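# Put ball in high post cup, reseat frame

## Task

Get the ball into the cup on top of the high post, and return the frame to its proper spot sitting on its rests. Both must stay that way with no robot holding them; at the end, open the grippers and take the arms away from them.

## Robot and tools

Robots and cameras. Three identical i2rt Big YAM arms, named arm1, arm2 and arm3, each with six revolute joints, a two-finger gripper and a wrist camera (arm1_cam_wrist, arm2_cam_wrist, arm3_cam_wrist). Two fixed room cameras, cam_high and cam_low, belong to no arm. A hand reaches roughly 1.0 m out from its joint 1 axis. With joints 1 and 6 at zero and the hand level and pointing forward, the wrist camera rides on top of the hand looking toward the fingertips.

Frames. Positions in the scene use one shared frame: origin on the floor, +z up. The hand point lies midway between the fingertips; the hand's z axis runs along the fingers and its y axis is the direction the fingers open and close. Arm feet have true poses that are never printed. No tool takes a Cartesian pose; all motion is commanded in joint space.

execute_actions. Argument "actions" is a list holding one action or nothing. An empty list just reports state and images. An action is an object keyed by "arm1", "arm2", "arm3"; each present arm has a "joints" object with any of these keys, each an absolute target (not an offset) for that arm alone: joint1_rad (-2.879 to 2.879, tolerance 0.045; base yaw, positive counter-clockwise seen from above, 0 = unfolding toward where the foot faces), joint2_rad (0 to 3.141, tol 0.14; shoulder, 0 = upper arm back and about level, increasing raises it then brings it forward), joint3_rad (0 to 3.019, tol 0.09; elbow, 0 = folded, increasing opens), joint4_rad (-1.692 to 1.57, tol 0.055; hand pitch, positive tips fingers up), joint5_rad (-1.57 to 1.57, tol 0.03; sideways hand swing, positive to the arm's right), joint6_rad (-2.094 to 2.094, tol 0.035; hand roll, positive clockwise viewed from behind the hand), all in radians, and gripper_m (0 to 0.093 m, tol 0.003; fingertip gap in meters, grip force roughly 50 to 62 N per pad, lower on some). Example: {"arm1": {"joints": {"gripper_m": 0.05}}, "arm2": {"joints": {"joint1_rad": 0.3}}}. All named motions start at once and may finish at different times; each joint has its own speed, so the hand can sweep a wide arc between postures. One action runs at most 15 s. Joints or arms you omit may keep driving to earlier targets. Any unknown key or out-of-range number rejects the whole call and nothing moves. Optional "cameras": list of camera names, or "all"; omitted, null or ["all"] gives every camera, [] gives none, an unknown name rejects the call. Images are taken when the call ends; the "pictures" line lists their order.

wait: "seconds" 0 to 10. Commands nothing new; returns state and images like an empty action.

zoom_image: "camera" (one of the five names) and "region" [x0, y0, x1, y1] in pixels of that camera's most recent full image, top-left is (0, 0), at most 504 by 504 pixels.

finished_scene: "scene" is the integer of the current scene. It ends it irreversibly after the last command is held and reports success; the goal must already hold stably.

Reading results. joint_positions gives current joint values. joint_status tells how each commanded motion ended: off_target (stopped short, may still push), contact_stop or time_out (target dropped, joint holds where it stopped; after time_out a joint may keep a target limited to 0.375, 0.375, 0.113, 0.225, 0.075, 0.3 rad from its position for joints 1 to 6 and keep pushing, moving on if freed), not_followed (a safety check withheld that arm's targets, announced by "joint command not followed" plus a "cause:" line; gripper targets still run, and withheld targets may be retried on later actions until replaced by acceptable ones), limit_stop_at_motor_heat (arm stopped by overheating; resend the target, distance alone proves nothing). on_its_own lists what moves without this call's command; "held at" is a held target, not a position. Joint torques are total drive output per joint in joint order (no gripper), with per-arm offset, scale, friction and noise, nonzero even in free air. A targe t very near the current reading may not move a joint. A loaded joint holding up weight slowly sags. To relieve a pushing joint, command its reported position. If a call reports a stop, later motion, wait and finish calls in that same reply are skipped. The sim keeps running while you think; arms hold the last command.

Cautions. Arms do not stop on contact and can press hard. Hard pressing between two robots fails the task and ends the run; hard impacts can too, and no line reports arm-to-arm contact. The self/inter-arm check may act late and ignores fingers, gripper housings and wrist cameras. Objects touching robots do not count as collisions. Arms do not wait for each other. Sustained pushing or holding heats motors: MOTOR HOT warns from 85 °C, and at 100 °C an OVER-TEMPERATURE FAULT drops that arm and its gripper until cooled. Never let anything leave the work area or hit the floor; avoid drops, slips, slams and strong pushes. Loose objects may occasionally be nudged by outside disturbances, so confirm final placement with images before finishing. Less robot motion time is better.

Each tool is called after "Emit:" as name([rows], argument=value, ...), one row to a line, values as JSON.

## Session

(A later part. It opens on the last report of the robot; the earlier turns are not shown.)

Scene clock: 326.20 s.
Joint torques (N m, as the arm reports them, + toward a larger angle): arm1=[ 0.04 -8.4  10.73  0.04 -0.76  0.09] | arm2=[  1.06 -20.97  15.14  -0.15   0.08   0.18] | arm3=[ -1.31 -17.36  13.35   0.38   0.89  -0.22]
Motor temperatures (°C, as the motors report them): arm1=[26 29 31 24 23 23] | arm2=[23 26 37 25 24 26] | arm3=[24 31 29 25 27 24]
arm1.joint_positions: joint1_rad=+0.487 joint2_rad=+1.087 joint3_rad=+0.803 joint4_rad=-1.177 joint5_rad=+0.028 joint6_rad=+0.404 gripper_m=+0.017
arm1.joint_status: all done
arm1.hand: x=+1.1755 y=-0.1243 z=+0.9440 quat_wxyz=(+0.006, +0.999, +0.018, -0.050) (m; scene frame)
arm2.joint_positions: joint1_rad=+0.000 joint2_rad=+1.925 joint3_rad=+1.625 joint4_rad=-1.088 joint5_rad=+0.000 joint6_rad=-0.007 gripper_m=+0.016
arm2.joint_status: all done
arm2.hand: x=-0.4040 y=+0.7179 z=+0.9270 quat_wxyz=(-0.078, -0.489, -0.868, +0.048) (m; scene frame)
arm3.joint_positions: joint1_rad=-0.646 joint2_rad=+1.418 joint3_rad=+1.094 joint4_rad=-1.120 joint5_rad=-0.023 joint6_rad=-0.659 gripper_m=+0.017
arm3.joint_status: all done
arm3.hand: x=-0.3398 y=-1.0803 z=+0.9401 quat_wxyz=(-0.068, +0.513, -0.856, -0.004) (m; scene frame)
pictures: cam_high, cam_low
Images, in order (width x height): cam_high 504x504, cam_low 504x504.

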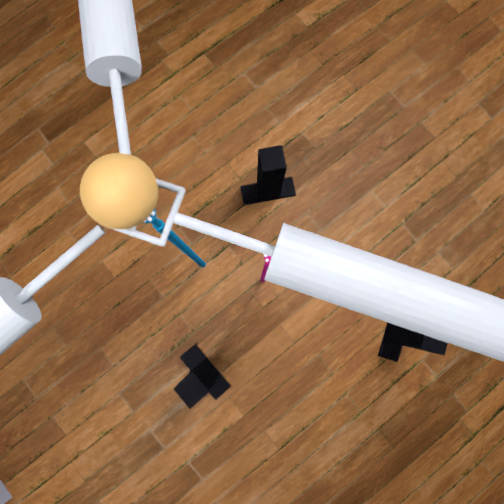

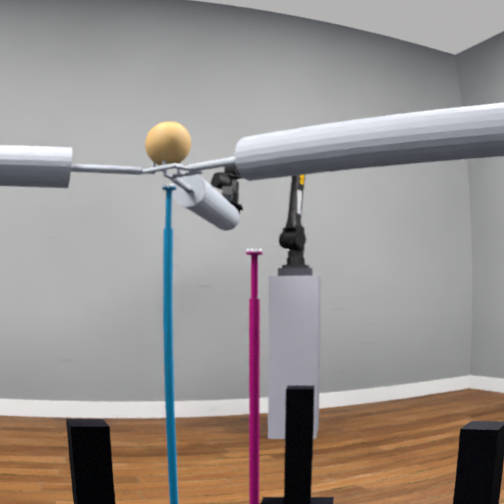

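Emit:
execute_actions([
  {"arm1":{"joints":{"joint2_rad":1.12,"joint3_rad":0.71,"joint4_rad":-1.04}},"arm2":{"joints":{"joint2_rad":1.928,"joint3_rad":1.585,"joint4_rad":-1.02}},"arm3":{"joints":{"joint2_rad":1.435,"joint3_rad":1.022,"joint4_rad":-1.005}}},
], cameras=["cam_high","cam_low"])

Emit:
zoom_image(camera="cam_low", region=[110, 100, 240, 230])

Emit:
zoom_image(camera="cam_high", region=[50, 120, 230, 300])

Scene clock: 339.93 s.
Joint torques (N m, as the arm reports them, + toward a larger angle): arm1=[-0.01 -9.09  9.42  0.32 -0.59  0.08] | arm2=[  1.15 -19.89   9.02   0.65   0.03   0.18] | arm3=[ -1.21 -15.08  10.49   0.75   0.76  -0.19]
Motor temperatures (°C, as the motors report them): arm1=[26 29 30 24 23 23] | arm2=[23 28 39 25 24 26] | arm3=[24 31 30 25 27 24]
arm1.joint_positions: joint1_rad=+0.488 joint2_rad=+1.143 joint3_rad=+0.717 joint4_rad=-1.038 joint5_rad=+0.022 joint6_rad=+0.406 gripper_m=+0.017
arm1.joint_status: all done
arm1.hand: x=+1.1754 y=-0.1257 z=+0.8992 quat_wxyz=(+0.008, +0.999, +0.018, -0.048) (m; scene frame)
arm2.joint_positions: joint1_rad=+0.000 joint2_rad=+1.951 joint3_rad=+1.585 joint4_rad=-1.019 joint5_rad=+0.001 joint6_rad=-0.007 gripper_m=+0.016
arm2.joint_status: all done
arm2.hand: x=-0.4037 y=+0.7169 z=+0.8984 quat_wxyz=(-0.079, -0.489, -0.868, +0.049) (m; scene frame)
arm3.joint_positions: joint1_rad=-0.647 joint2_rad=+1.451 joint3_rad=+1.017 joint4_rad=-1.005 joint5_rad=-0.019 joint6_rad=-0.662 gripper_m=+0.017
arm3.joint_status: all done
arm3.hand: x=-0.3405 y=-1.0817 z=+0.9009 quat_wxyz=(-0.070, +0.514, -0.855, -0.002) (m; scene frame)
pictures: cam_high, cam_low
Images, in order (width x height): cam_high 504x504, cam_low 504x504.

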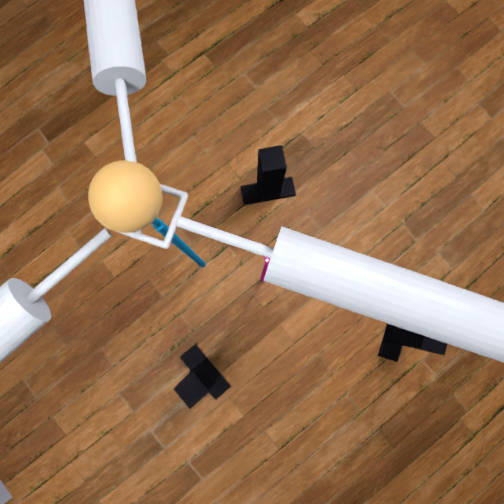

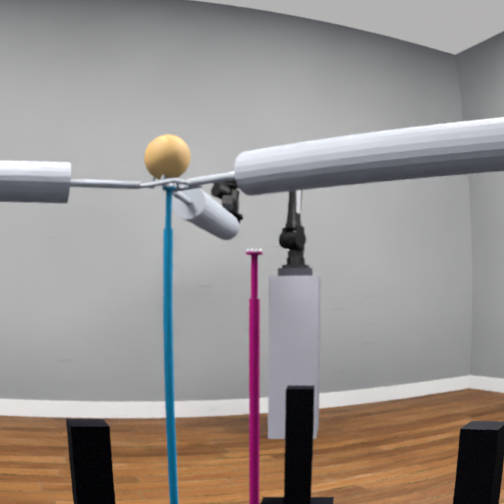

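Region (110, 100, 240, 230) of cam_low's 504x504 image, scaled by 3.877, with more detail than that image has.

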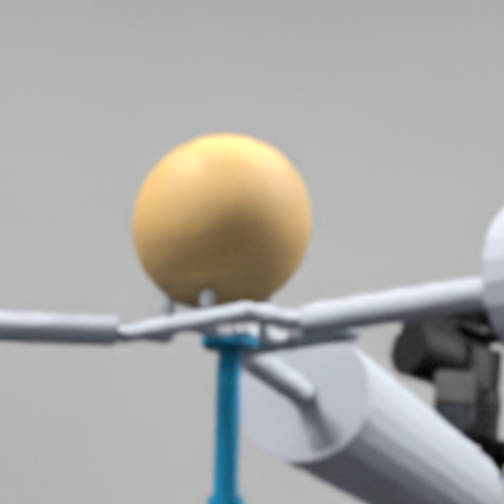

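Region (50, 120, 230, 300) of cam_high's 504x504 image, scaled by 2.800, with more detail than that image has.

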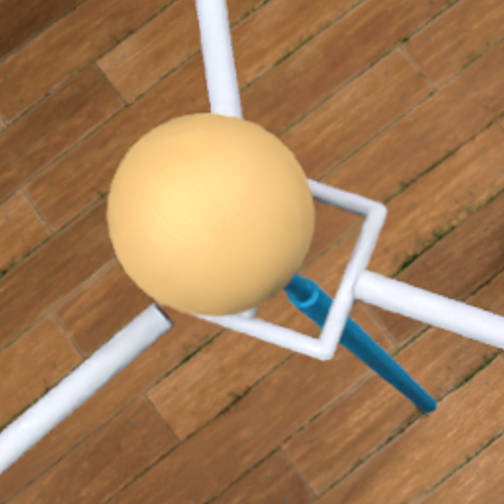

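Emit:
execute_actions([
  {"arm1":{"joints":{"joint1_rad":0.46,"joint2_rad":1.14,"joint3_rad":0.668,"joint4_rad":-0.98}},"arm2":{"joints":{"joint3_rad":1.54,"joint4_rad":-0.972}},"arm3":{"joints":{"joint1_rad":-0.625,"joint2_rad":1.452,"joint3_rad":0.983,"joint4_rad":-0.95}}},
], cameras=["cam_high","cam_low"])

Emit:
zoom_image(camera="cam_low", region=[110, 100, 240, 230])

Scene clock: 351.97 s.
Joint torques (N m, as the arm reports them, + toward a larger angle): arm1=[-1.71 -8.56  8.77  0.12 -0.64  0.1 ] | arm2=[  0.78 -20.04   9.08   0.82   0.14   0.16] | arm3=[ -0.21 -13.91   9.78   0.89   0.64  -0.21]
Motor temperatures (°C, as the motors report them): arm1=[26 28 30 24 23 23] | arm2=[23 29 36 25 24 26] | arm3=[24 30 29 25 27 24]
arm1.joint_positions: joint1_rad=+0.469 joint2_rad=+1.152 joint3_rad=+0.684 joint4_rad=-0.972 joint5_rad=+0.023 joint6_rad=+0.406 gripper_m=+0.017
arm1.joint_status: all done
arm1.hand: x=+1.1711 y=-0.1211 z=+0.8863 quat_wxyz=(+0.011, +0.998, +0.008, -0.059) (m; scene frame)
arm2.joint_positions: joint1_rad=+0.002 joint2_rad=+1.951 joint3_rad=+1.538 joint4_rad=-0.976 joint5_rad=-0.002 joint6_rad=-0.006 gripper_m=+0.016
arm2.joint_status: all done
arm2.hand: x=-0.4066 y=+0.7242 z=+0.8814 quat_wxyz=(-0.078, -0.488, -0.868, +0.046) (m; scene frame)
arm3.joint_positions: joint1_rad=-0.625 joint2_rad=+1.457 joint3_rad=+0.983 joint4_rad=-0.953 joint5_rad=-0.016 joint6_rad=-0.658 gripper_m=+0.017
arm3.joint_status: all done
arm3.hand: x=-0.3452 y=-1.0744 z=+0.8875 quat_wxyz=(-0.076, +0.521, -0.850, -0.001) (m; scene frame)
pictures: cam_high, cam_low
Images, in order (width x height): cam_high 504x504, cam_low 504x504.

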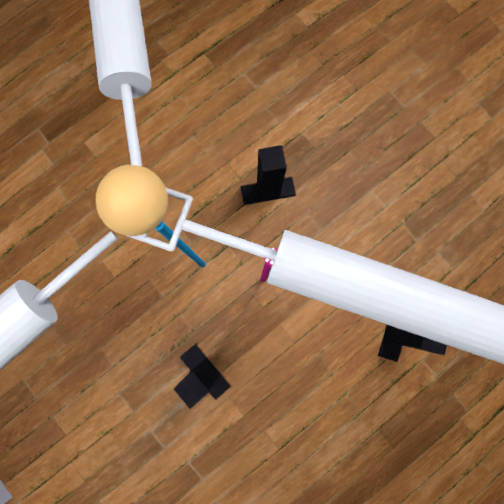

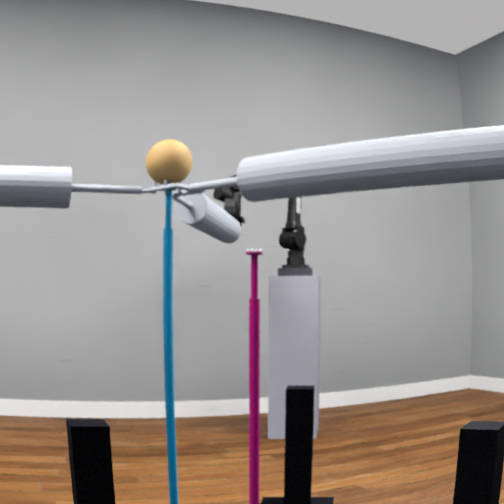

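Region (110, 100, 240, 230) of cam_low's 504x504 image, scaled by 3.877, with more detail than that image has.

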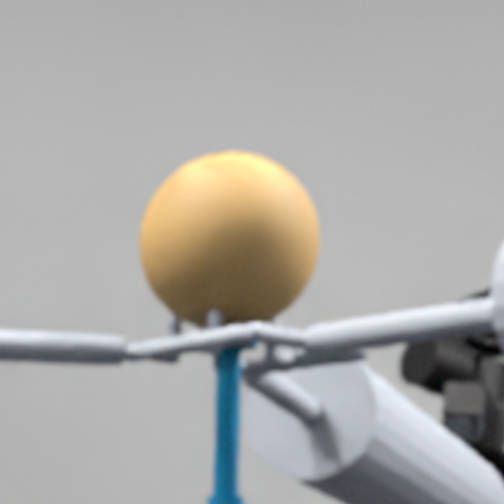

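Emit:
execute_actions([
  {"arm1":{"joints":{"joint2_rad":1.21,"joint3_rad":0.598,"joint4_rad":-0.818,"joint6_rad":0.375}},"arm2":{"joints":{"joint2_rad":1.975,"joint3_rad":1.487,"joint4_rad":-0.88}},"arm3":{"joints":{"joint2_rad":1.507,"joint3_rad":0.912,"joint4_rad":-0.816,"joint6_rad":-0.63}}},
], cameras=["cam_high","cam_low"])

Emit:
zoom_image(camera="cam_low", region=[110, 120, 240, 250])

Scene clock: 362.93 s.
Joint torques (N m, as the arm reports them, + toward a larger angle): arm1=[-1.75 -8.89  7.75  0.5  -0.62 -0.2 ] | arm2=[  0.9  -19.59   8.27   0.8    0.15   0.17] | arm3=[ -0.6  -14.48   9.04   1.03   0.67   0.05]
Motor temperatures (°C, as the motors report them): arm1=[26 28 29 24 23 23] | arm2=[23 29 35 25 24 26] | arm3=[24 30 28 25 27 24]
arm1.joint_positions: joint1_rad=+0.469 joint2_rad=+1.225 joint3_rad=+0.613 joint4_rad=-0.819 joint5_rad=+0.023 joint6_rad=+0.389 gripper_m=+0.017
arm1.joint_status: all done
arm1.hand: x=+1.1703 y=-0.1214 z=+0.8452 quat_wxyz=(+0.013, +0.998, +0.017, -0.063) (m; scene frame)
arm2.joint_positions: joint1_rad=+0.002 joint2_rad=+1.989 joint3_rad=+1.490 joint4_rad=-0.883 joint5_rad=-0.001 joint6_rad=-0.006 gripper_m=+0.016
arm2.joint_status: all done
arm2.hand: x=-0.4070 y=+0.7244 z=+0.8441 quat_wxyz=(-0.081, -0.488, -0.868, +0.048) (m; scene frame)
arm3.joint_positions: joint1_rad=-0.624 joint2_rad=+1.516 joint3_rad=+0.914 joint4_rad=-0.822 joint5_rad=-0.016 joint6_rad=-0.637 gripper_m=+0.017
arm3.joint_status: all done
arm3.hand: x=-0.3470 y=-1.0745 z=+0.8434 quat_wxyz=(-0.078, +0.513, -0.855, -0.002) (m; scene frame)
pictures: cam_high, cam_low
Images, in order (width x height): cam_high 504x504, cam_low 504x504.

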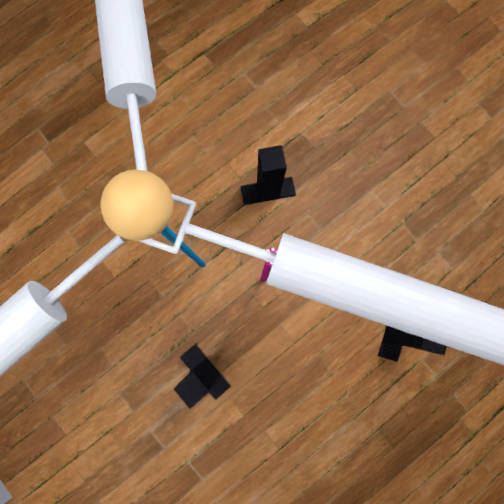

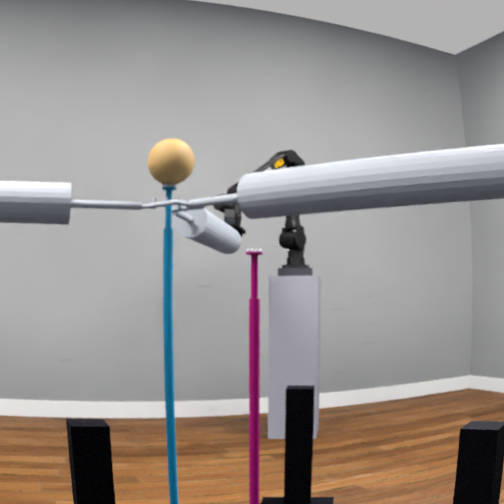

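Region (110, 120, 240, 250) of cam_low's 504x504 image, scaled by 3.877, with more detail than that image has.

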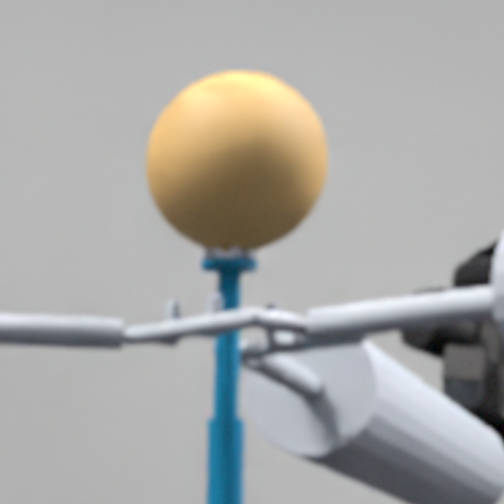

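Emit:
execute_actions([
  {"arm1":{"joints":{"joint1_rad":0.14,"joint2_rad":1.29,"joint3_rad":0.695,"joint4_rad":-0.812,"joint6_rad":0.055}},"arm2":{"joints":{"joint2_rad":1.745,"joint3_rad":1.138,"joint4_rad":-0.767}},"arm3":{"joints":{"joint1_rad":-0.405,"joint2_rad":1.515,"joint3_rad":0.955,"joint4_rad":-0.838,"joint6_rad":-0.415}}},
], cameras=["cam_high","cam_low"])

Emit:
execute_actions([
  {"arm1":{"joints":{"joint1_rad":-0.102,"joint2_rad":1.428,"joint3_rad":0.835,"joint4_rad":-0.809,"joint6_rad":-0.19}},"arm2":{"joints":{"joint2_rad":1.525,"joint3_rad":0.838,"joint4_rad":-0.692}},"arm3":{"joints":{"joint1_rad":-0.182,"joint2_rad":1.574,"joint3_rad":1.028,"joint4_rad":-0.85,"joint6_rad":-0.19}}},
], cameras=["cam_high","cam_low"])

Emit:
execute_actions([
  {"arm1":{"joints":{"joint1_rad":-0.278,"joint2_rad":1.592,"joint3_rad":1.027,"joint4_rad":-0.837,"joint6_rad":-0.365}},"arm2":{"joints":{"joint2_rad":1.272,"joint3_rad":0.572,"joint4_rad":-0.684}},"arm3":{"joints":{"joint1_rad":0.01,"joint2_rad":1.675,"joint3_rad":1.16,"joint4_rad":-0.88,"joint6_rad":0.005}}},
], cameras=["cam_low"])

Emit:
execute_actions([
  {"arm1":{"joints":{"joint1_rad":-0.392,"joint2_rad":1.752,"joint3_rad":1.244,"joint4_rad":-0.893,"joint6_rad":-0.475}},"arm2":{"joints":{"joint2_rad":0.97,"joint3_rad":0.365,"joint4_rad":-0.785}},"arm3":{"joints":{"joint1_rad":0.153,"joint2_rad":1.795,"joint3_rad":1.329,"joint4_rad":-0.93,"joint6_rad":0.15}}},
], cameras=["cam_high","cam_low"])

Scene clock: 396.23 s.
Joint torques (N m, as the arm reports them, + toward a larger angle): arm1=[-2.16 -9.72 11.29 -0.04 -0.24 -0.23] | arm2=[  0.44 -16.09   6.95   0.74   0.02   0.14] | arm3=[ -1.56 -13.89  11.54   0.4    0.54  -0.02]
Motor temperatures (°C, as the motors report them): arm1=[26 28 29 24 23 23] | arm2=[23 30 34 25 24 26] | arm3=[24 30 28 25 27 24]
arm1.joint_positions: joint1_rad=+0.153 joint2_rad=+1.302 joint3_rad=+0.670 joint4_rad=-0.800 joint5_rad=+0.010 joint6_rad=+0.072 gripper_m=+0.017
arm1.joint_status: all done
arm1.hand: x=+1.1223 y=-0.0332 z=+0.8427 quat_wxyz=(-0.003, +0.998, +0.017, -0.064) (m; scene frame)
arm2.joint_positions: joint1_rad=+0.003 joint2_rad=+1.760 joint3_rad=+1.151 joint4_rad=-0.765 joint5_rad=+0.001 joint6_rad=-0.005 gripper_m=+0.016
arm2.joint_status: all done
arm2.hand: x=-0.4573 y=+0.8088 z=+0.8495 quat_wxyz=(-0.084, -0.488, -0.867, +0.051) (m; scene frame)
arm3.joint_positions: joint1_rad=-0.393 joint2_rad=+1.516 joint3_rad=+0.933 joint4_rad=-0.828 joint5_rad=-0.013 joint6_rad=-0.415 gripper_m=+0.017
arm3.joint_status: all done
arm3.hand: x=-0.3925 y=-0.9890 z=+0.8499 quat_wxyz=(-0.082, +0.516, -0.853, -0.017) (m; scene frame)
pictures: cam_high, cam_low
Images, in order (width x height): cam_high 504x504, cam_low 504x504.

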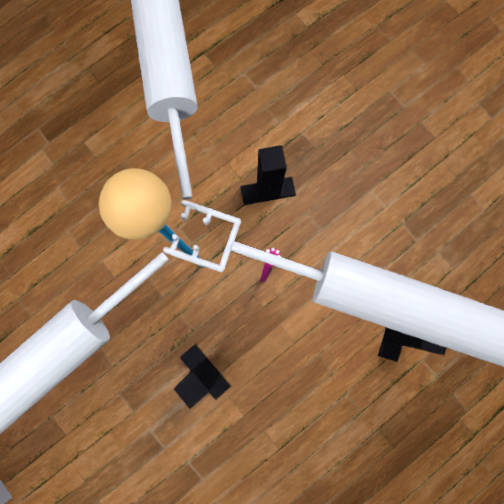

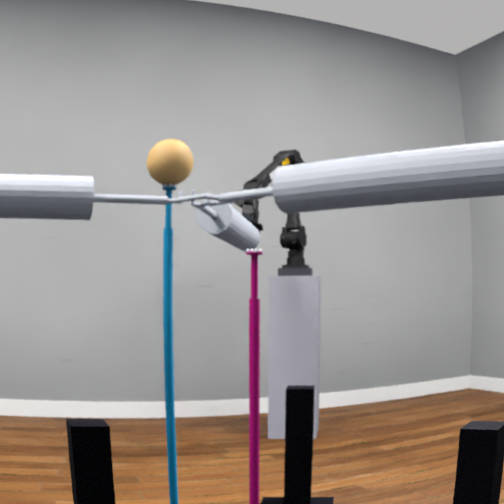

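Scene clock: 397.27 s.
Joint torques (N m, as the arm reports them, + toward a larger angle): arm1=[ -2.53 -13.61  11.62   0.06   0.11  -0.22] | arm2=[  0.32 -11.4    6.35   0.69   0.03   0.14] | arm3=[ -1.09 -15.56  11.53   0.35   0.25   0.  ]
Motor temperatures (°C, as the motors report them): arm1=[26 28 29 24 23 23] | arm2=[23 30 34 25 24 26] | arm3=[24 30 28 25 27 24]
arm1.joint_positions: joint1_rad=-0.093 joint2_rad=+1.443 joint3_rad=+0.807 joint4_rad=-0.798 joint5_rad=-0.001 joint6_rad=-0.172 gripper_m=+0.017
arm1.joint_status: all done
arm1.hand: x=+1.0715 y=+0.0529 z=+0.8428 quat_wxyz=(-0.014, +0.998, +0.017, -0.062) (m; scene frame)
arm2.joint_positions: joint1_rad=+0.002 joint2_rad=+1.538 joint3_rad=+0.853 joint4_rad=-0.689 joint5_rad=+0.001 joint6_rad=-0.005 gripper_m=+0.016
arm2.joint_status: all done
arm2.hand: x=-0.5089 y=+0.8944 z=+0.8480 quat_wxyz=(-0.084, -0.488, -0.867, +0.051) (m; scene frame)
arm3.joint_positions: joint1_rad=-0.170 joint2_rad=+1.579 joint3_rad=+1.005 joint4_rad=-0.840 joint5_rad=-0.004 joint6_rad=-0.192 gripper_m=+0.017
arm3.joint_status: all done
arm3.hand: x=-0.4430 y=-0.9029 z=+0.8494 quat_wxyz=(-0.077, +0.516, -0.853, -0.030) (m; scene frame)
pictures: cam_high, cam_low
Images, in order (width x height): cam_high 504x504, cam_low 504x504.

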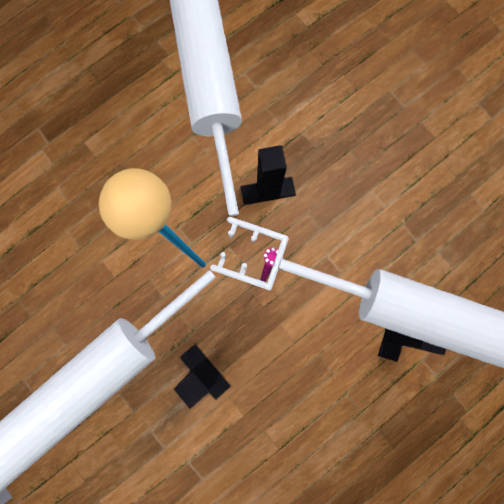

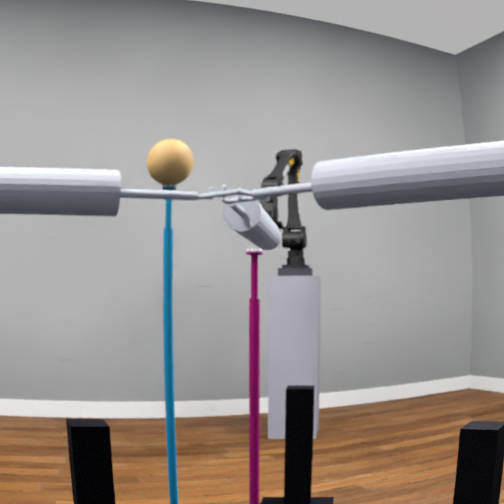

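Scene clock: 398.23 s.
Joint torques (N m, as the arm reports them, + toward a larger angle): arm1=[ -1.7  -16.65  11.73  -0.04   0.22  -0.23] | arm2=[ 0.98 -8.54  6.41  0.25  0.02  0.17] | arm3=[ -1.34 -18.14  11.88   0.19  -0.03   0.02]
Motor temperatures (°C, as the motors report them): arm1=[26 28 29 24 23 23] | arm2=[23 30 34 25 24 26] | arm3=[24 30 28 25 27 24]
arm1.joint_positions: joint1_rad=-0.269 joint2_rad=+1.610 joint3_rad=+0.998 joint4_rad=-0.822 joint5_rad=-0.006 joint6_rad=-0.347 gripper_m=+0.017
arm1.joint_status: all done
arm1.hand: x=+1.0209 y=+0.1387 z=+0.8419 quat_wxyz=(-0.024, +0.998, +0.017, -0.060) (m; scene frame)
arm2.joint_positions: joint1_rad=+0.002 joint2_rad=+1.285 joint3_rad=+0.585 joint4_rad=-0.672 joint5_rad=+0.002 joint6_rad=-0.005 gripper_m=+0.016
arm2.joint_status: all done
arm2.hand: x=-0.5604 y=+0.9801 z=+0.8456 quat_wxyz=(-0.085, -0.488, -0.867, +0.052) (m; scene frame)
arm3.joint_positions: joint1_rad=+0.021 joint2_rad=+1.685 joint3_rad=+1.137 joint4_rad=-0.866 joint5_rad=+0.003 joint6_rad=+0.000 gripper_m=+0.017
arm3.joint_status: all done
arm3.hand: x=-0.4931 y=-0.8165 z=+0.8482 quat_wxyz=(-0.072, +0.515, -0.853, -0.040) (m; scene frame)
pictures: cam_low
Images, in order (width x height): cam_low 504x504.

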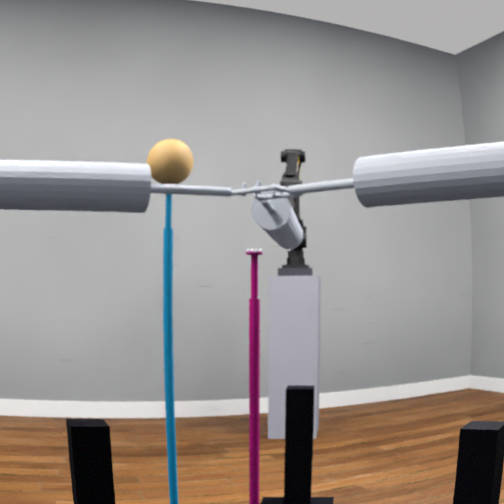

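Scene clock: 399.23 s.
Joint torques (N m, as the arm reports them, + toward a larger angle): arm1=[ -1.81 -20.99  12.51  -0.4    0.29  -0.22] | arm2=[ 1.18 -3.76  7.12  0.02  0.07  0.16] | arm3=[ -0.93 -20.56  12.2   -0.05  -0.3    0.04]
Motor temperatures (°C, as the motors report them): arm1=[26 28 29 24 23 23] | arm2=[23 30 34 25 24 26] | arm3=[24 30 28 25 27 24]
arm1.joint_positions: joint1_rad=-0.384 joint2_rad=+1.773 joint3_rad=+1.208 joint4_rad=-0.872 joint5_rad=-0.009 joint6_rad=-0.459 gripper_m=+0.017
arm1.joint_status: all done
arm1.hand: x=+0.9764 y=+0.2153 z=+0.8387 quat_wxyz=(-0.029, +0.998, +0.015, -0.057) (m; scene frame)
arm2.joint_positions: joint1_rad=+0.002 joint2_rad=+0.977 joint3_rad=+0.377 joint4_rad=-0.762 joint5_rad=+0.001 joint6_rad=-0.005 gripper_m=+0.016
arm2.joint_status: all done
arm2.hand: x=-0.6059 y=+1.0563 z=+0.8458 quat_wxyz=(-0.089, -0.488, -0.867, +0.054) (m; scene frame)
arm3.joint_positions: joint1_rad=+0.162 joint2_rad=+1.805 joint3_rad=+1.303 joint4_rad=-0.908 joint5_rad=+0.011 joint6_rad=+0.142 gripper_m=+0.017
arm3.joint_status: all done
arm3.hand: x=-0.5378 y=-0.7389 z=+0.8479 quat_wxyz=(-0.070, +0.514, -0.853, -0.047) (m; scene frame)
pictures: cam_high, cam_low
Images, in order (width x height): cam_high 504x504, cam_low 504x504.

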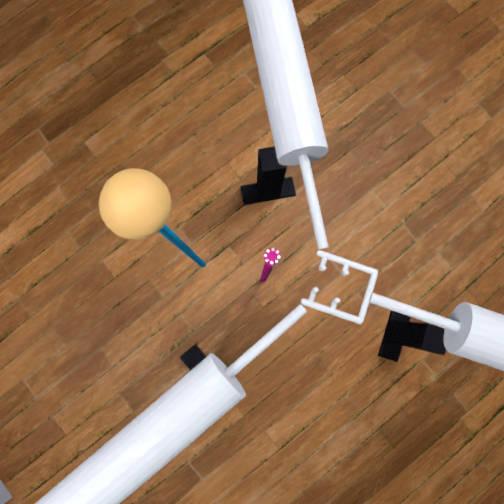

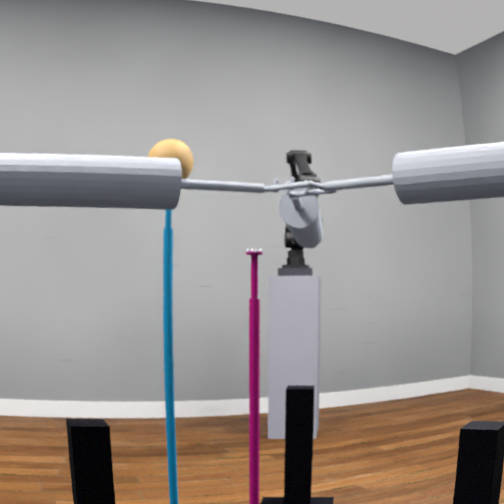

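Emit:
execute_actions([
  {"arm1":{"joints":{"joint2_rad":1.985,"joint3_rad":1.14,"joint4_rad":-0.587}},"arm2":{"joints":{"joint2_rad":1.605,"joint3_rad":0.255,"joint4_rad":-0.04}},"arm3":{"joints":{"joint2_rad":2.02,"joint3_rad":1.213,"joint4_rad":-0.608}}},
], cameras=[])

Emit:
execute_actions([
  {"arm1":{"joints":{"joint2_rad":2.35,"joint3_rad":1.205,"joint4_rad":-0.282}},"arm2":{"joints":{"joint2_rad":2.455,"joint3_rad":0.425,"joint4_rad":0.64}},"arm3":{"joints":{"joint2_rad":2.37,"joint3_rad":1.275,"joint4_rad":-0.315}}},
], cameras=[])

Emit:
execute_actions([
  {"arm1":{"joints":{"joint2_rad":2.55,"joint3_rad":1.3,"joint4_rad":-0.18}},"arm2":{"joints":{"joint2_rad":2.74,"joint3_rad":0.595,"joint4_rad":0.754}},"arm3":{"joints":{"joint2_rad":2.562,"joint3_rad":1.368,"joint4_rad":-0.216}}},
], cameras=["cam_high","cam_low"])

Scene clock: 413.53 s.
Joint torques (N m, as the arm reports them, + toward a larger angle): arm1=[ -1.81 -22.5    6.79   0.39   0.25  -0.17] | arm2=[ 1.06 -6.64  2.25  1.37 -0.03  0.15] | arm3=[ -0.66 -23.37   7.2    0.71  -0.29   0.04]
Motor temperatures (°C, as the motors report them): arm1=[26 29 30 24 23 23] | arm2=[23 28 33 25 24 26] | arm3=[24 31 29 25 27 24]
arm1.joint_positions: joint1_rad=-0.386 joint2_rad=+2.015 joint3_rad=+1.145 joint4_rad=-0.586 joint5_rad=-0.007 joint6_rad=-0.464 gripper_m=+0.017
arm1.joint_status: all done
arm1.hand: x=+0.9783 y=+0.2181 z=+0.7060 quat_wxyz=(-0.026, +0.998, +0.016, -0.048) (m; scene frame)
arm2.joint_positions: joint1_rad=+0.002 joint2_rad=+1.602 joint3_rad=+0.260 joint4_rad=-0.058 joint5_rad=+0.003 joint6_rad=-0.005 gripper_m=+0.016
arm2.joint_status: all done
arm2.hand: x=-0.6080 y=+1.0577 z=+0.7122 quat_wxyz=(-0.072, -0.489, -0.868, +0.046) (m; scene frame)
arm3.joint_positions: joint1_rad=+0.155 joint2_rad=+2.046 joint3_rad=+1.218 joint4_rad=-0.607 joint5_rad=+0.011 joint6_rad=+0.144 gripper_m=+0.017
arm3.joint_status: all done
arm3.hand: x=-0.5344 y=-0.7423 z=+0.7022 quat_wxyz=(-0.060, +0.511, -0.857, -0.039) (m; scene frame)
pictures: none
No camera images: the call's "cameras" was empty. Leave "cameras" out to get every camera's image.

Scene clock: 414.97 s.
Joint torques (N m, as the arm reports them, + toward a larger angle): arm1=[ -2.95 -23.15   5.9    0.39   0.27  -0.18] | arm2=[ 0.87 -8.94 -3.41  1.1   0.11  0.13] | arm3=[  0.44 -24.3    6.54   0.98  -0.32   0.13]
Motor temperatures (°C, as the motors report them): arm1=[26 29 30 24 23 23] | arm2=[23 28 33 25 24 26] | arm3=[24 31 29 25 27 24]
arm1.joint_positions: joint1_rad=-0.369 joint2_rad=+2.370 joint3_rad=+1.190 joint4_rad=-0.282 joint5_rad=-0.006 joint6_rad=-0.463 gripper_m=+0.017
arm1.joint_status: all done
arm1.hand: x=+0.9833 y=+0.2085 z=+0.5471 quat_wxyz=(-0.025, +0.998, +0.024, -0.045) (m; scene frame)
arm2.joint_positions: joint1_rad=+0.002 joint2_rad=+2.443 joint3_rad=+0.428 joint4_rad=+0.630 joint5_rad=-0.001 joint6_rad=-0.005 gripper_m=+0.016
arm2.joint_status: all done
arm2.hand: x=-0.6047 y=+1.0519 z=+0.5551 quat_wxyz=(-0.080, -0.488, -0.868, +0.048) (m; scene frame)
arm3.joint_positions: joint1_rad=+0.146 joint2_rad=+2.390 joint3_rad=+1.260 joint4_rad=-0.322 joint5_rad=+0.012 joint6_rad=+0.132 gripper_m=+0.017
arm3.joint_status: all done
arm3.hand: x=-0.5321 y=-0.7525 z=+0.5411 quat_wxyz=(-0.054, +0.512, -0.856, -0.033) (m; scene frame)
pictures: none
No camera images: the call's "cameras" was empty. Leave "cameras" out to get every camera's image.

Scene clock: 415.93 s.
Joint torques (N m, as the arm reports them, + toward a larger angle): arm1=[ -1.97 -23.3    4.41   0.45   0.43  -0.14] | arm2=[  1.27 -10.66  -4.4    1.28   0.11   0.16] | arm3=[  0.82 -23.65   6.     1.08  -0.52   0.16]
Motor temperatures (°C, as the motors report them): arm1=[26 30 30 24 23 23] | arm2=[23 28 33 25 24 26] | arm3=[24 31 29 25 27 24]
arm1.joint_positions: joint1_rad=-0.379 joint2_rad=+2.568 joint3_rad=+1.290 joint4_rad=-0.179 joint5_rad=-0.012 joint6_rad=-0.463 gripper_m=+0.017
arm1.joint_status: all done
arm1.hand: x=+0.9840 y=+0.2138 z=+0.4677 quat_wxyz=(-0.023, +0.998, +0.020, -0.048) (m; scene frame)
arm2.joint_positions: joint1_rad=+0.002 joint2_rad=+2.731 joint3_rad=+0.598 joint4_rad=+0.736 joint5_rad=-0.001 joint6_rad=-0.005 gripper_m=+0.016
arm2.joint_status: all done
arm2.hand: x=-0.6061 y=+1.0534 z=+0.4735 quat_wxyz=(-0.074, -0.489, -0.868, +0.045) (m; scene frame)
arm3.joint_positions: joint1_rad=+0.142 joint2_rad=+2.571 joint3_rad=+1.351 joint4_rad=-0.225 joint5_rad=+0.017 joint6_rad=+0.132 gripper_m=+0.017
arm3.joint_status: all done
arm3.hand: x=-0.5284 y=-0.7511 z=+0.4664 quat_wxyz=(-0.058, +0.511, -0.857, -0.033) (m; scene frame)
pictures: cam_high, cam_low
Images, in order (width x height): cam_high 504x504, cam_low 504x504.

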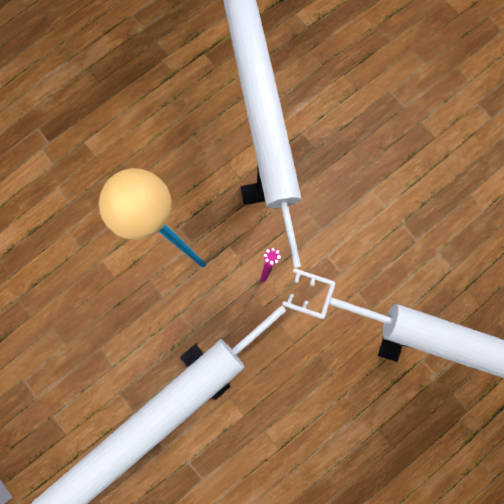

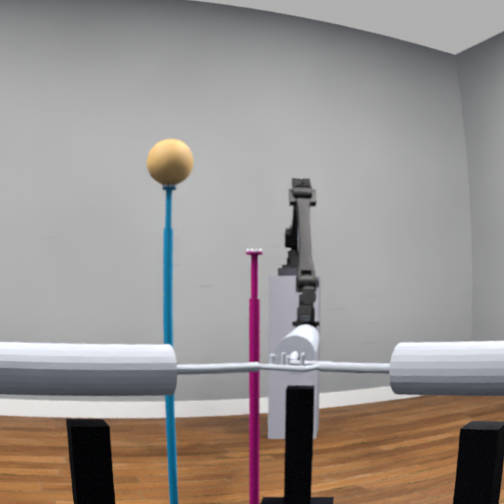

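Emit:
execute_actions([
  {"arm1":{"joints":{"joint1_rad":-0.41,"joint2_rad":2.685,"joint3_rad":1.4,"joint4_rad":-0.129}},"arm2":{"joints":{"joint2_rad":2.918,"joint3_rad":0.73,"joint4_rad":0.755}},"arm3":{"joints":{"joint1_rad":0.17,"joint2_rad":2.7,"joint3_rad":1.47,"joint4_rad":-0.175}}},
], cameras=["cam_high","cam_low"])

Scene clock: 423.37 s.
Joint torques (N m, as the arm reports them, + toward a larger angle): arm1=[ -2.89 -23.9    4.02   0.61   0.5   -0.11] | arm2=[  0.93 -10.98  -5.     1.05   0.12   0.16] | arm3=[  0.82 -23.81   5.85   1.23  -0.59   0.09]
Motor temperatures (°C, as the motors report them): arm1=[26 30 29 24 23 23] | arm2=[23 28 32 25 24 26] | arm3=[24 32 28 25 27 24]
arm1.joint_positions: joint1_rad=-0.394 joint2_rad=+2.698 joint3_rad=+1.391 joint4_rad=-0.132 joint5_rad=-0.016 joint6_rad=-0.470 gripper_m=+0.017
arm1.joint_status: all done
arm1.hand: x=+0.9783 y=+0.2246 z=+0.4179 quat_wxyz=(-0.026, +0.998, +0.016, -0.057) (m; scene frame)
arm2.joint_positions: joint1_rad=+0.002 joint2_rad=+2.912 joint3_rad=+0.735 joint4_rad=+0.743 joint5_rad=-0.001 joint6_rad=-0.005 gripper_m=+0.016
arm2.joint_status: all done
arm2.hand: x=-0.6129 y=+1.0641 z=+0.4125 quat_wxyz=(-0.059, -0.489, -0.869, +0.036) (m; scene frame)
arm3.joint_positions: joint1_rad=+0.157 joint2_rad=+2.703 joint3_rad=+1.453 joint4_rad=-0.187 joint5_rad=+0.019 joint6_rad=+0.137 gripper_m=+0.017
arm3.joint_status: all done
arm3.hand: x=-0.5326 y=-0.7414 z=+0.4149 quat_wxyz=(-0.062, +0.515, -0.855, -0.035) (m; scene frame)
pictures: cam_high, cam_low
Images, in order (width x height): cam_high 504x504, cam_low 504x504.

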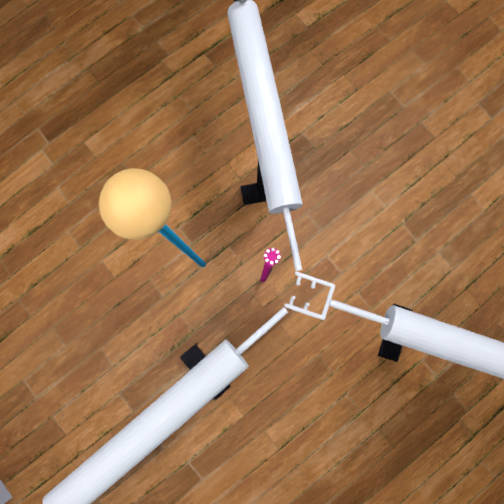

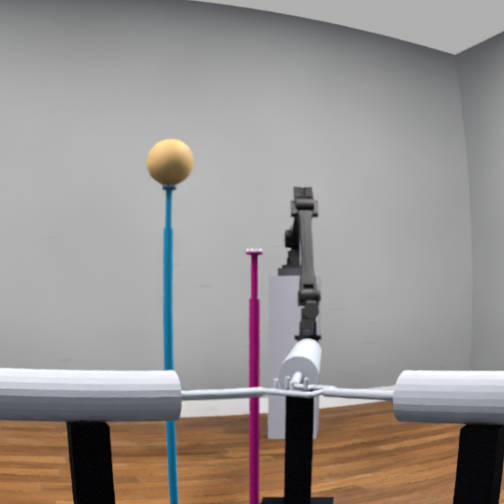

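Emit:
execute_actions([
  {"arm1":{"joints":{"joint1_rad":-0.385,"joint2_rad":2.705}},"arm2":{"joints":{"joint2_rad":2.93,"joint3_rad":0.75}},"arm3":{"joints":{"joint1_rad":0.152,"joint2_rad":2.725}}},
], cameras=[])

Emit:
execute_actions([
  {"arm1":{"joints":{"gripper_m":0.093}},"arm2":{"joints":{"gripper_m":0.093}},"arm3":{"joints":{"gripper_m":0.093}}},
], cameras=["cam_low"])

Emit:
execute_actions([
  {"arm1":{"joints":{"joint2_rad":2.168,"joint3_rad":1.1,"joint4_rad":-0.42,"joint5_rad":0}},"arm2":{"joints":{"joint2_rad":2.46,"joint3_rad":0.42,"joint4_rad":0.61}},"arm3":{"joints":{"joint2_rad":2.19,"joint3_rad":1.17,"joint4_rad":-0.466,"joint5_rad":0}}},
])

Scene clock: 431.33 s.
Joint torques (N m, as the arm reports them, + toward a larger angle): arm1=[ -1.27 -22.22   4.02   0.58   0.49  -0.11] | arm2=[  1.13 -10.28  -4.2    1.1    0.12   0.15] | arm3=[ -0.51 -21.84   5.71   1.26  -0.58   0.09]
Motor temperatures (°C, as the motors report them): arm1=[26 30 29 24 23 23] | arm2=[23 28 32 25 24 26] | arm3=[24 32 27 25 27 24]
arm1.joint_positions: joint1_rad=-0.390 joint2_rad=+2.702 joint3_rad=+1.391 joint4_rad=-0.132 joint5_rad=-0.015 joint6_rad=-0.470 gripper_m=+0.017
arm1.joint_status: all done
arm1.hand: x=+0.9794 y=+0.2223 z=+0.4160 quat_wxyz=(-0.026, +0.998, +0.018, -0.055) (m; scene frame)
arm2.joint_positions: joint1_rad=+0.002 joint2_rad=+2.918 joint3_rad=+0.745 joint4_rad=+0.743 joint5_rad=-0.001 joint6_rad=-0.005 gripper_m=+0.016
arm2.joint_status: all done
arm2.hand: x=-0.6117 y=+1.0620 z=+0.4097 quat_wxyz=(-0.060, -0.489, -0.869, +0.037) (m; scene frame)
arm3.joint_positions: joint1_rad=+0.153 joint2_rad=+2.706 joint3_rad=+1.453 joint4_rad=-0.187 joint5_rad=+0.019 joint6_rad=+0.137 gripper_m=+0.017
arm3.joint_status: all done
arm3.hand: x=-0.5315 y=-0.7438 z=+0.4129 quat_wxyz=(-0.060, +0.513, -0.856, -0.034) (m; scene frame)
pictures: none
No camera images: the call's "cameras" was empty. Leave "cameras" out to get every camera's image.

Scene clock: 432.03 s.
Joint torques (N m, as the arm reports them, + toward a larger angle): arm1=[ -0.82 -22.6    4.03   0.58   0.11  -0.11] | arm2=[  0.82 -10.27  -4.17   1.1    0.11   0.16] | arm3=[ -0.56 -22.33   5.62   1.3    0.     0.1 ]
Motor temperatures (°C, as the motors report them): arm1=[26 31 28 24 23 23] | arm2=[23 28 32 25 24 26] | arm3=[24 32 27 25 27 24]
arm1.joint_positions: joint1_rad=-0.390 joint2_rad=+2.702 joint3_rad=+1.391 joint4_rad=-0.132 joint5_rad=-0.003 joint6_rad=-0.470 gripper_m=+0.093
arm1.joint_status: all done
arm1.hand: x=+0.9801 y=+0.2243 z=+0.4162 quat_wxyz=(-0.031, +0.998, +0.017, -0.053) (m; scene frame)
arm2.joint_positions: joint1_rad=+0.002 joint2_rad=+2.918 joint3_rad=+0.745 joint4_rad=+0.743 joint5_rad=-0.001 joint6_rad=-0.005 gripper_m=+0.093
arm2.joint_status: all done
arm2.hand: x=-0.6117 y=+1.0620 z=+0.4097 quat_wxyz=(-0.060, -0.489, -0.869, +0.037) (m; scene frame)
arm3.joint_positions: joint1_rad=+0.153 joint2_rad=+2.706 joint3_rad=+1.454 joint4_rad=-0.187 joint5_rad=+0.003 joint6_rad=+0.137 gripper_m=+0.093
arm3.joint_status: all done
arm3.hand: x=-0.5338 y=-0.7420 z=+0.4131 quat_wxyz=(-0.056, +0.514, -0.855, -0.041) (m; scene frame)
pictures: cam_low
Images, in order (width x height): cam_low 504x504.

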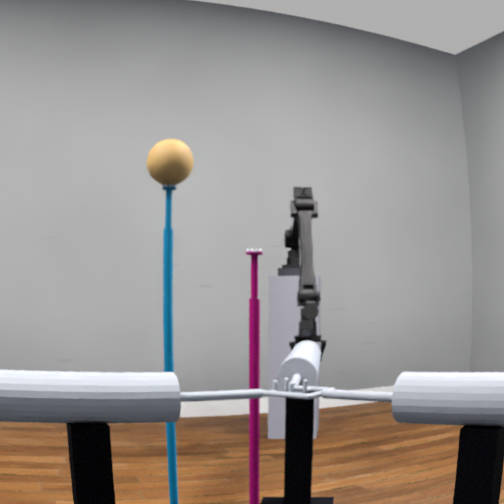

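Scene clock: 433.50 s.
Joint torques (N m, as the arm reports them, + toward a larger angle): arm1=[ -1.03 -19.09   5.31   0.08   0.11  -0.11] | arm2=[  1.19 -10.51  -4.56   0.37   0.14   0.15] | arm3=[ -0.57 -18.32   6.61   0.2    0.01   0.1 ]
Motor temperatures (°C, as the motors report them): arm1=[26 30 28 24 23 23] | arm2=[23 28 32 25 24 26] | arm3=[24 32 27 25 27 24]
arm1.joint_positions: joint1_rad=-0.390 joint2_rad=+2.153 joint3_rad=+1.105 joint4_rad=-0.411 joint5_rad=-0.003 joint6_rad=-0.470 gripper_m=+0.093
arm1.joint_status: all done
arm1.hand: x=+0.9945 y=+0.2146 z=+0.6331 quat_wxyz=(-0.027, +0.998, +0.017, -0.045) (m; scene frame)
arm2.joint_positions: joint1_rad=+0.002 joint2_rad=+2.457 joint3_rad=+0.438 joint4_rad=+0.617 joint5_rad=-0.001 joint6_rad=-0.005 gripper_m=+0.093
arm2.joint_status: all done
arm2.hand: x=-0.6062 y=+1.0543 z=+0.5504 quat_wxyz=(-0.072, -0.489, -0.868, +0.044) (m; scene frame)
arm3.joint_positions: joint1_rad=+0.153 joint2_rad=+2.158 joint3_rad=+1.168 joint4_rad=-0.453 joint5_rad=+0.003 joint6_rad=+0.137 gripper_m=+0.093
arm3.joint_status: all done
arm3.hand: x=-0.5408 y=-0.7586 z=+0.6359 quat_wxyz=(-0.054, +0.514, -0.855, -0.040) (m; scene frame)
pictures: arm1_cam_wrist, arm2_cam_wrist, arm3_cam_wrist, cam_high, cam_low
Images, in order (width x height): arm1_cam_wrist 504x504, arm2_cam_wrist 504x504, arm3_cam_wrist 504x504, cam_high 504x504, cam_low 504x504.

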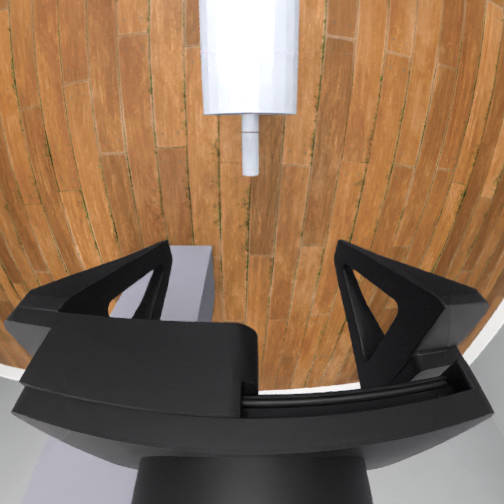

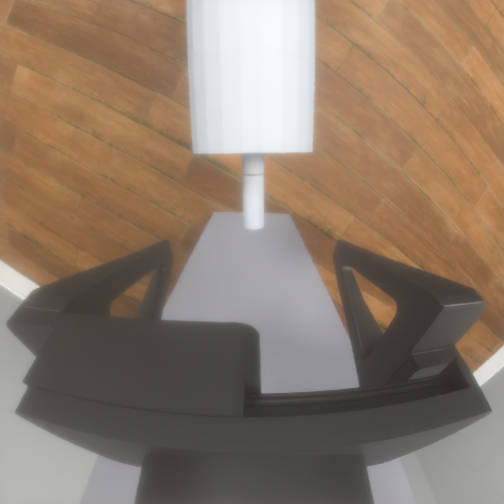

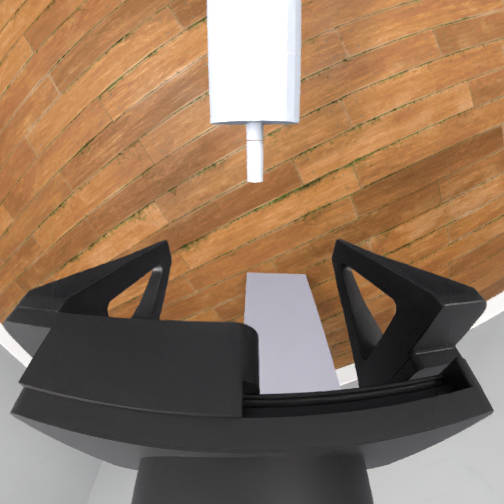

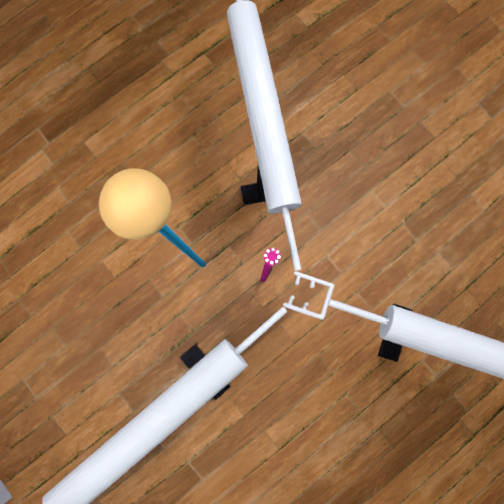

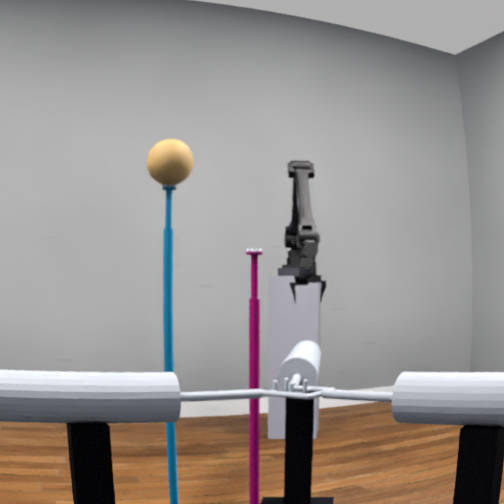

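Moving arm2 further clear, then finishing the scene.

Emit:
execute_actions([
  {"arm1":{"joints":{"joint2_rad":1.6,"joint3_rad":0.9,"joint4_rad":-0.8}},"arm2":{"joints":{"joint2_rad":1.6,"joint3_rad":0.3,"joint4_rad":-0.1}},"arm3":{"joints":{"joint2_rad":1.6,"joint3_rad":0.9,"joint4_rad":-0.8}}},
], cameras=["cam_low"])

Emit:
finished_scene(scene=1)

Scene clock: 439.57 s.
Joint torques (N m, as the arm reports them, + toward a larger angle): arm1=[ -0.94 -12.45   9.06   0.     0.11  -0.11] | arm2=[ 0.84 -7.17  2.94  0.39  0.11  0.15] | arm3=[ -0.51 -12.54   9.2    0.07   0.02   0.08]
Motor temperatures (°C, as the motors report them): arm1=[26 30 28 24 23 23] | arm2=[23 27 32 25 24 26] | arm3=[24 32 27 25 27 24]
arm1.joint_positions: joint1_rad=-0.390 joint2_rad=+1.586 joint3_rad=+0.896 joint4_rad=-0.790 joint5_rad=-0.003 joint6_rad=-0.470 gripper_m=+0.093
arm1.joint_status: all done
arm1.hand: x=+1.0762 y=+0.1740 z=+0.8197 quat_wxyz=(-0.023, +0.999, +0.017, -0.035) (m; scene frame)
arm2.joint_positions: joint1_rad=+0.002 joint2_rad=+1.603 joint3_rad=+0.301 joint4_rad=-0.091 joint5_rad=-0.001 joint6_rad=-0.005 gripper_m=+0.093
arm2.joint_status: all done
arm2.hand: x=-0.5986 y=+1.0433 z=+0.7162 quat_wxyz=(-0.077, -0.489, -0.868, +0.046) (m; scene frame)
arm3.joint_positions: joint1_rad=+0.153 joint2_rad=+1.582 joint3_rad=+0.894 joint4_rad=-0.785 joint5_rad=+0.003 joint6_rad=+0.137 gripper_m=+0.093
arm3.joint_status: all done
arm3.hand: x=-0.5818 y=-0.8684 z=+0.8115 quat_wxyz=(-0.043, +0.514, -0.856, -0.030) (m; scene frame)
pictures: cam_low
Images, in order (width x height): cam_low 504x504.

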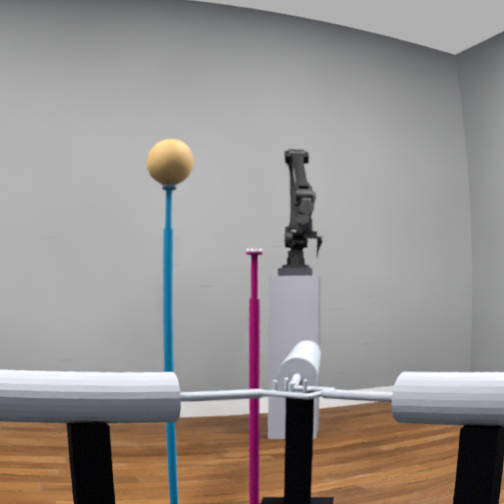

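The scene is finished: the task was done.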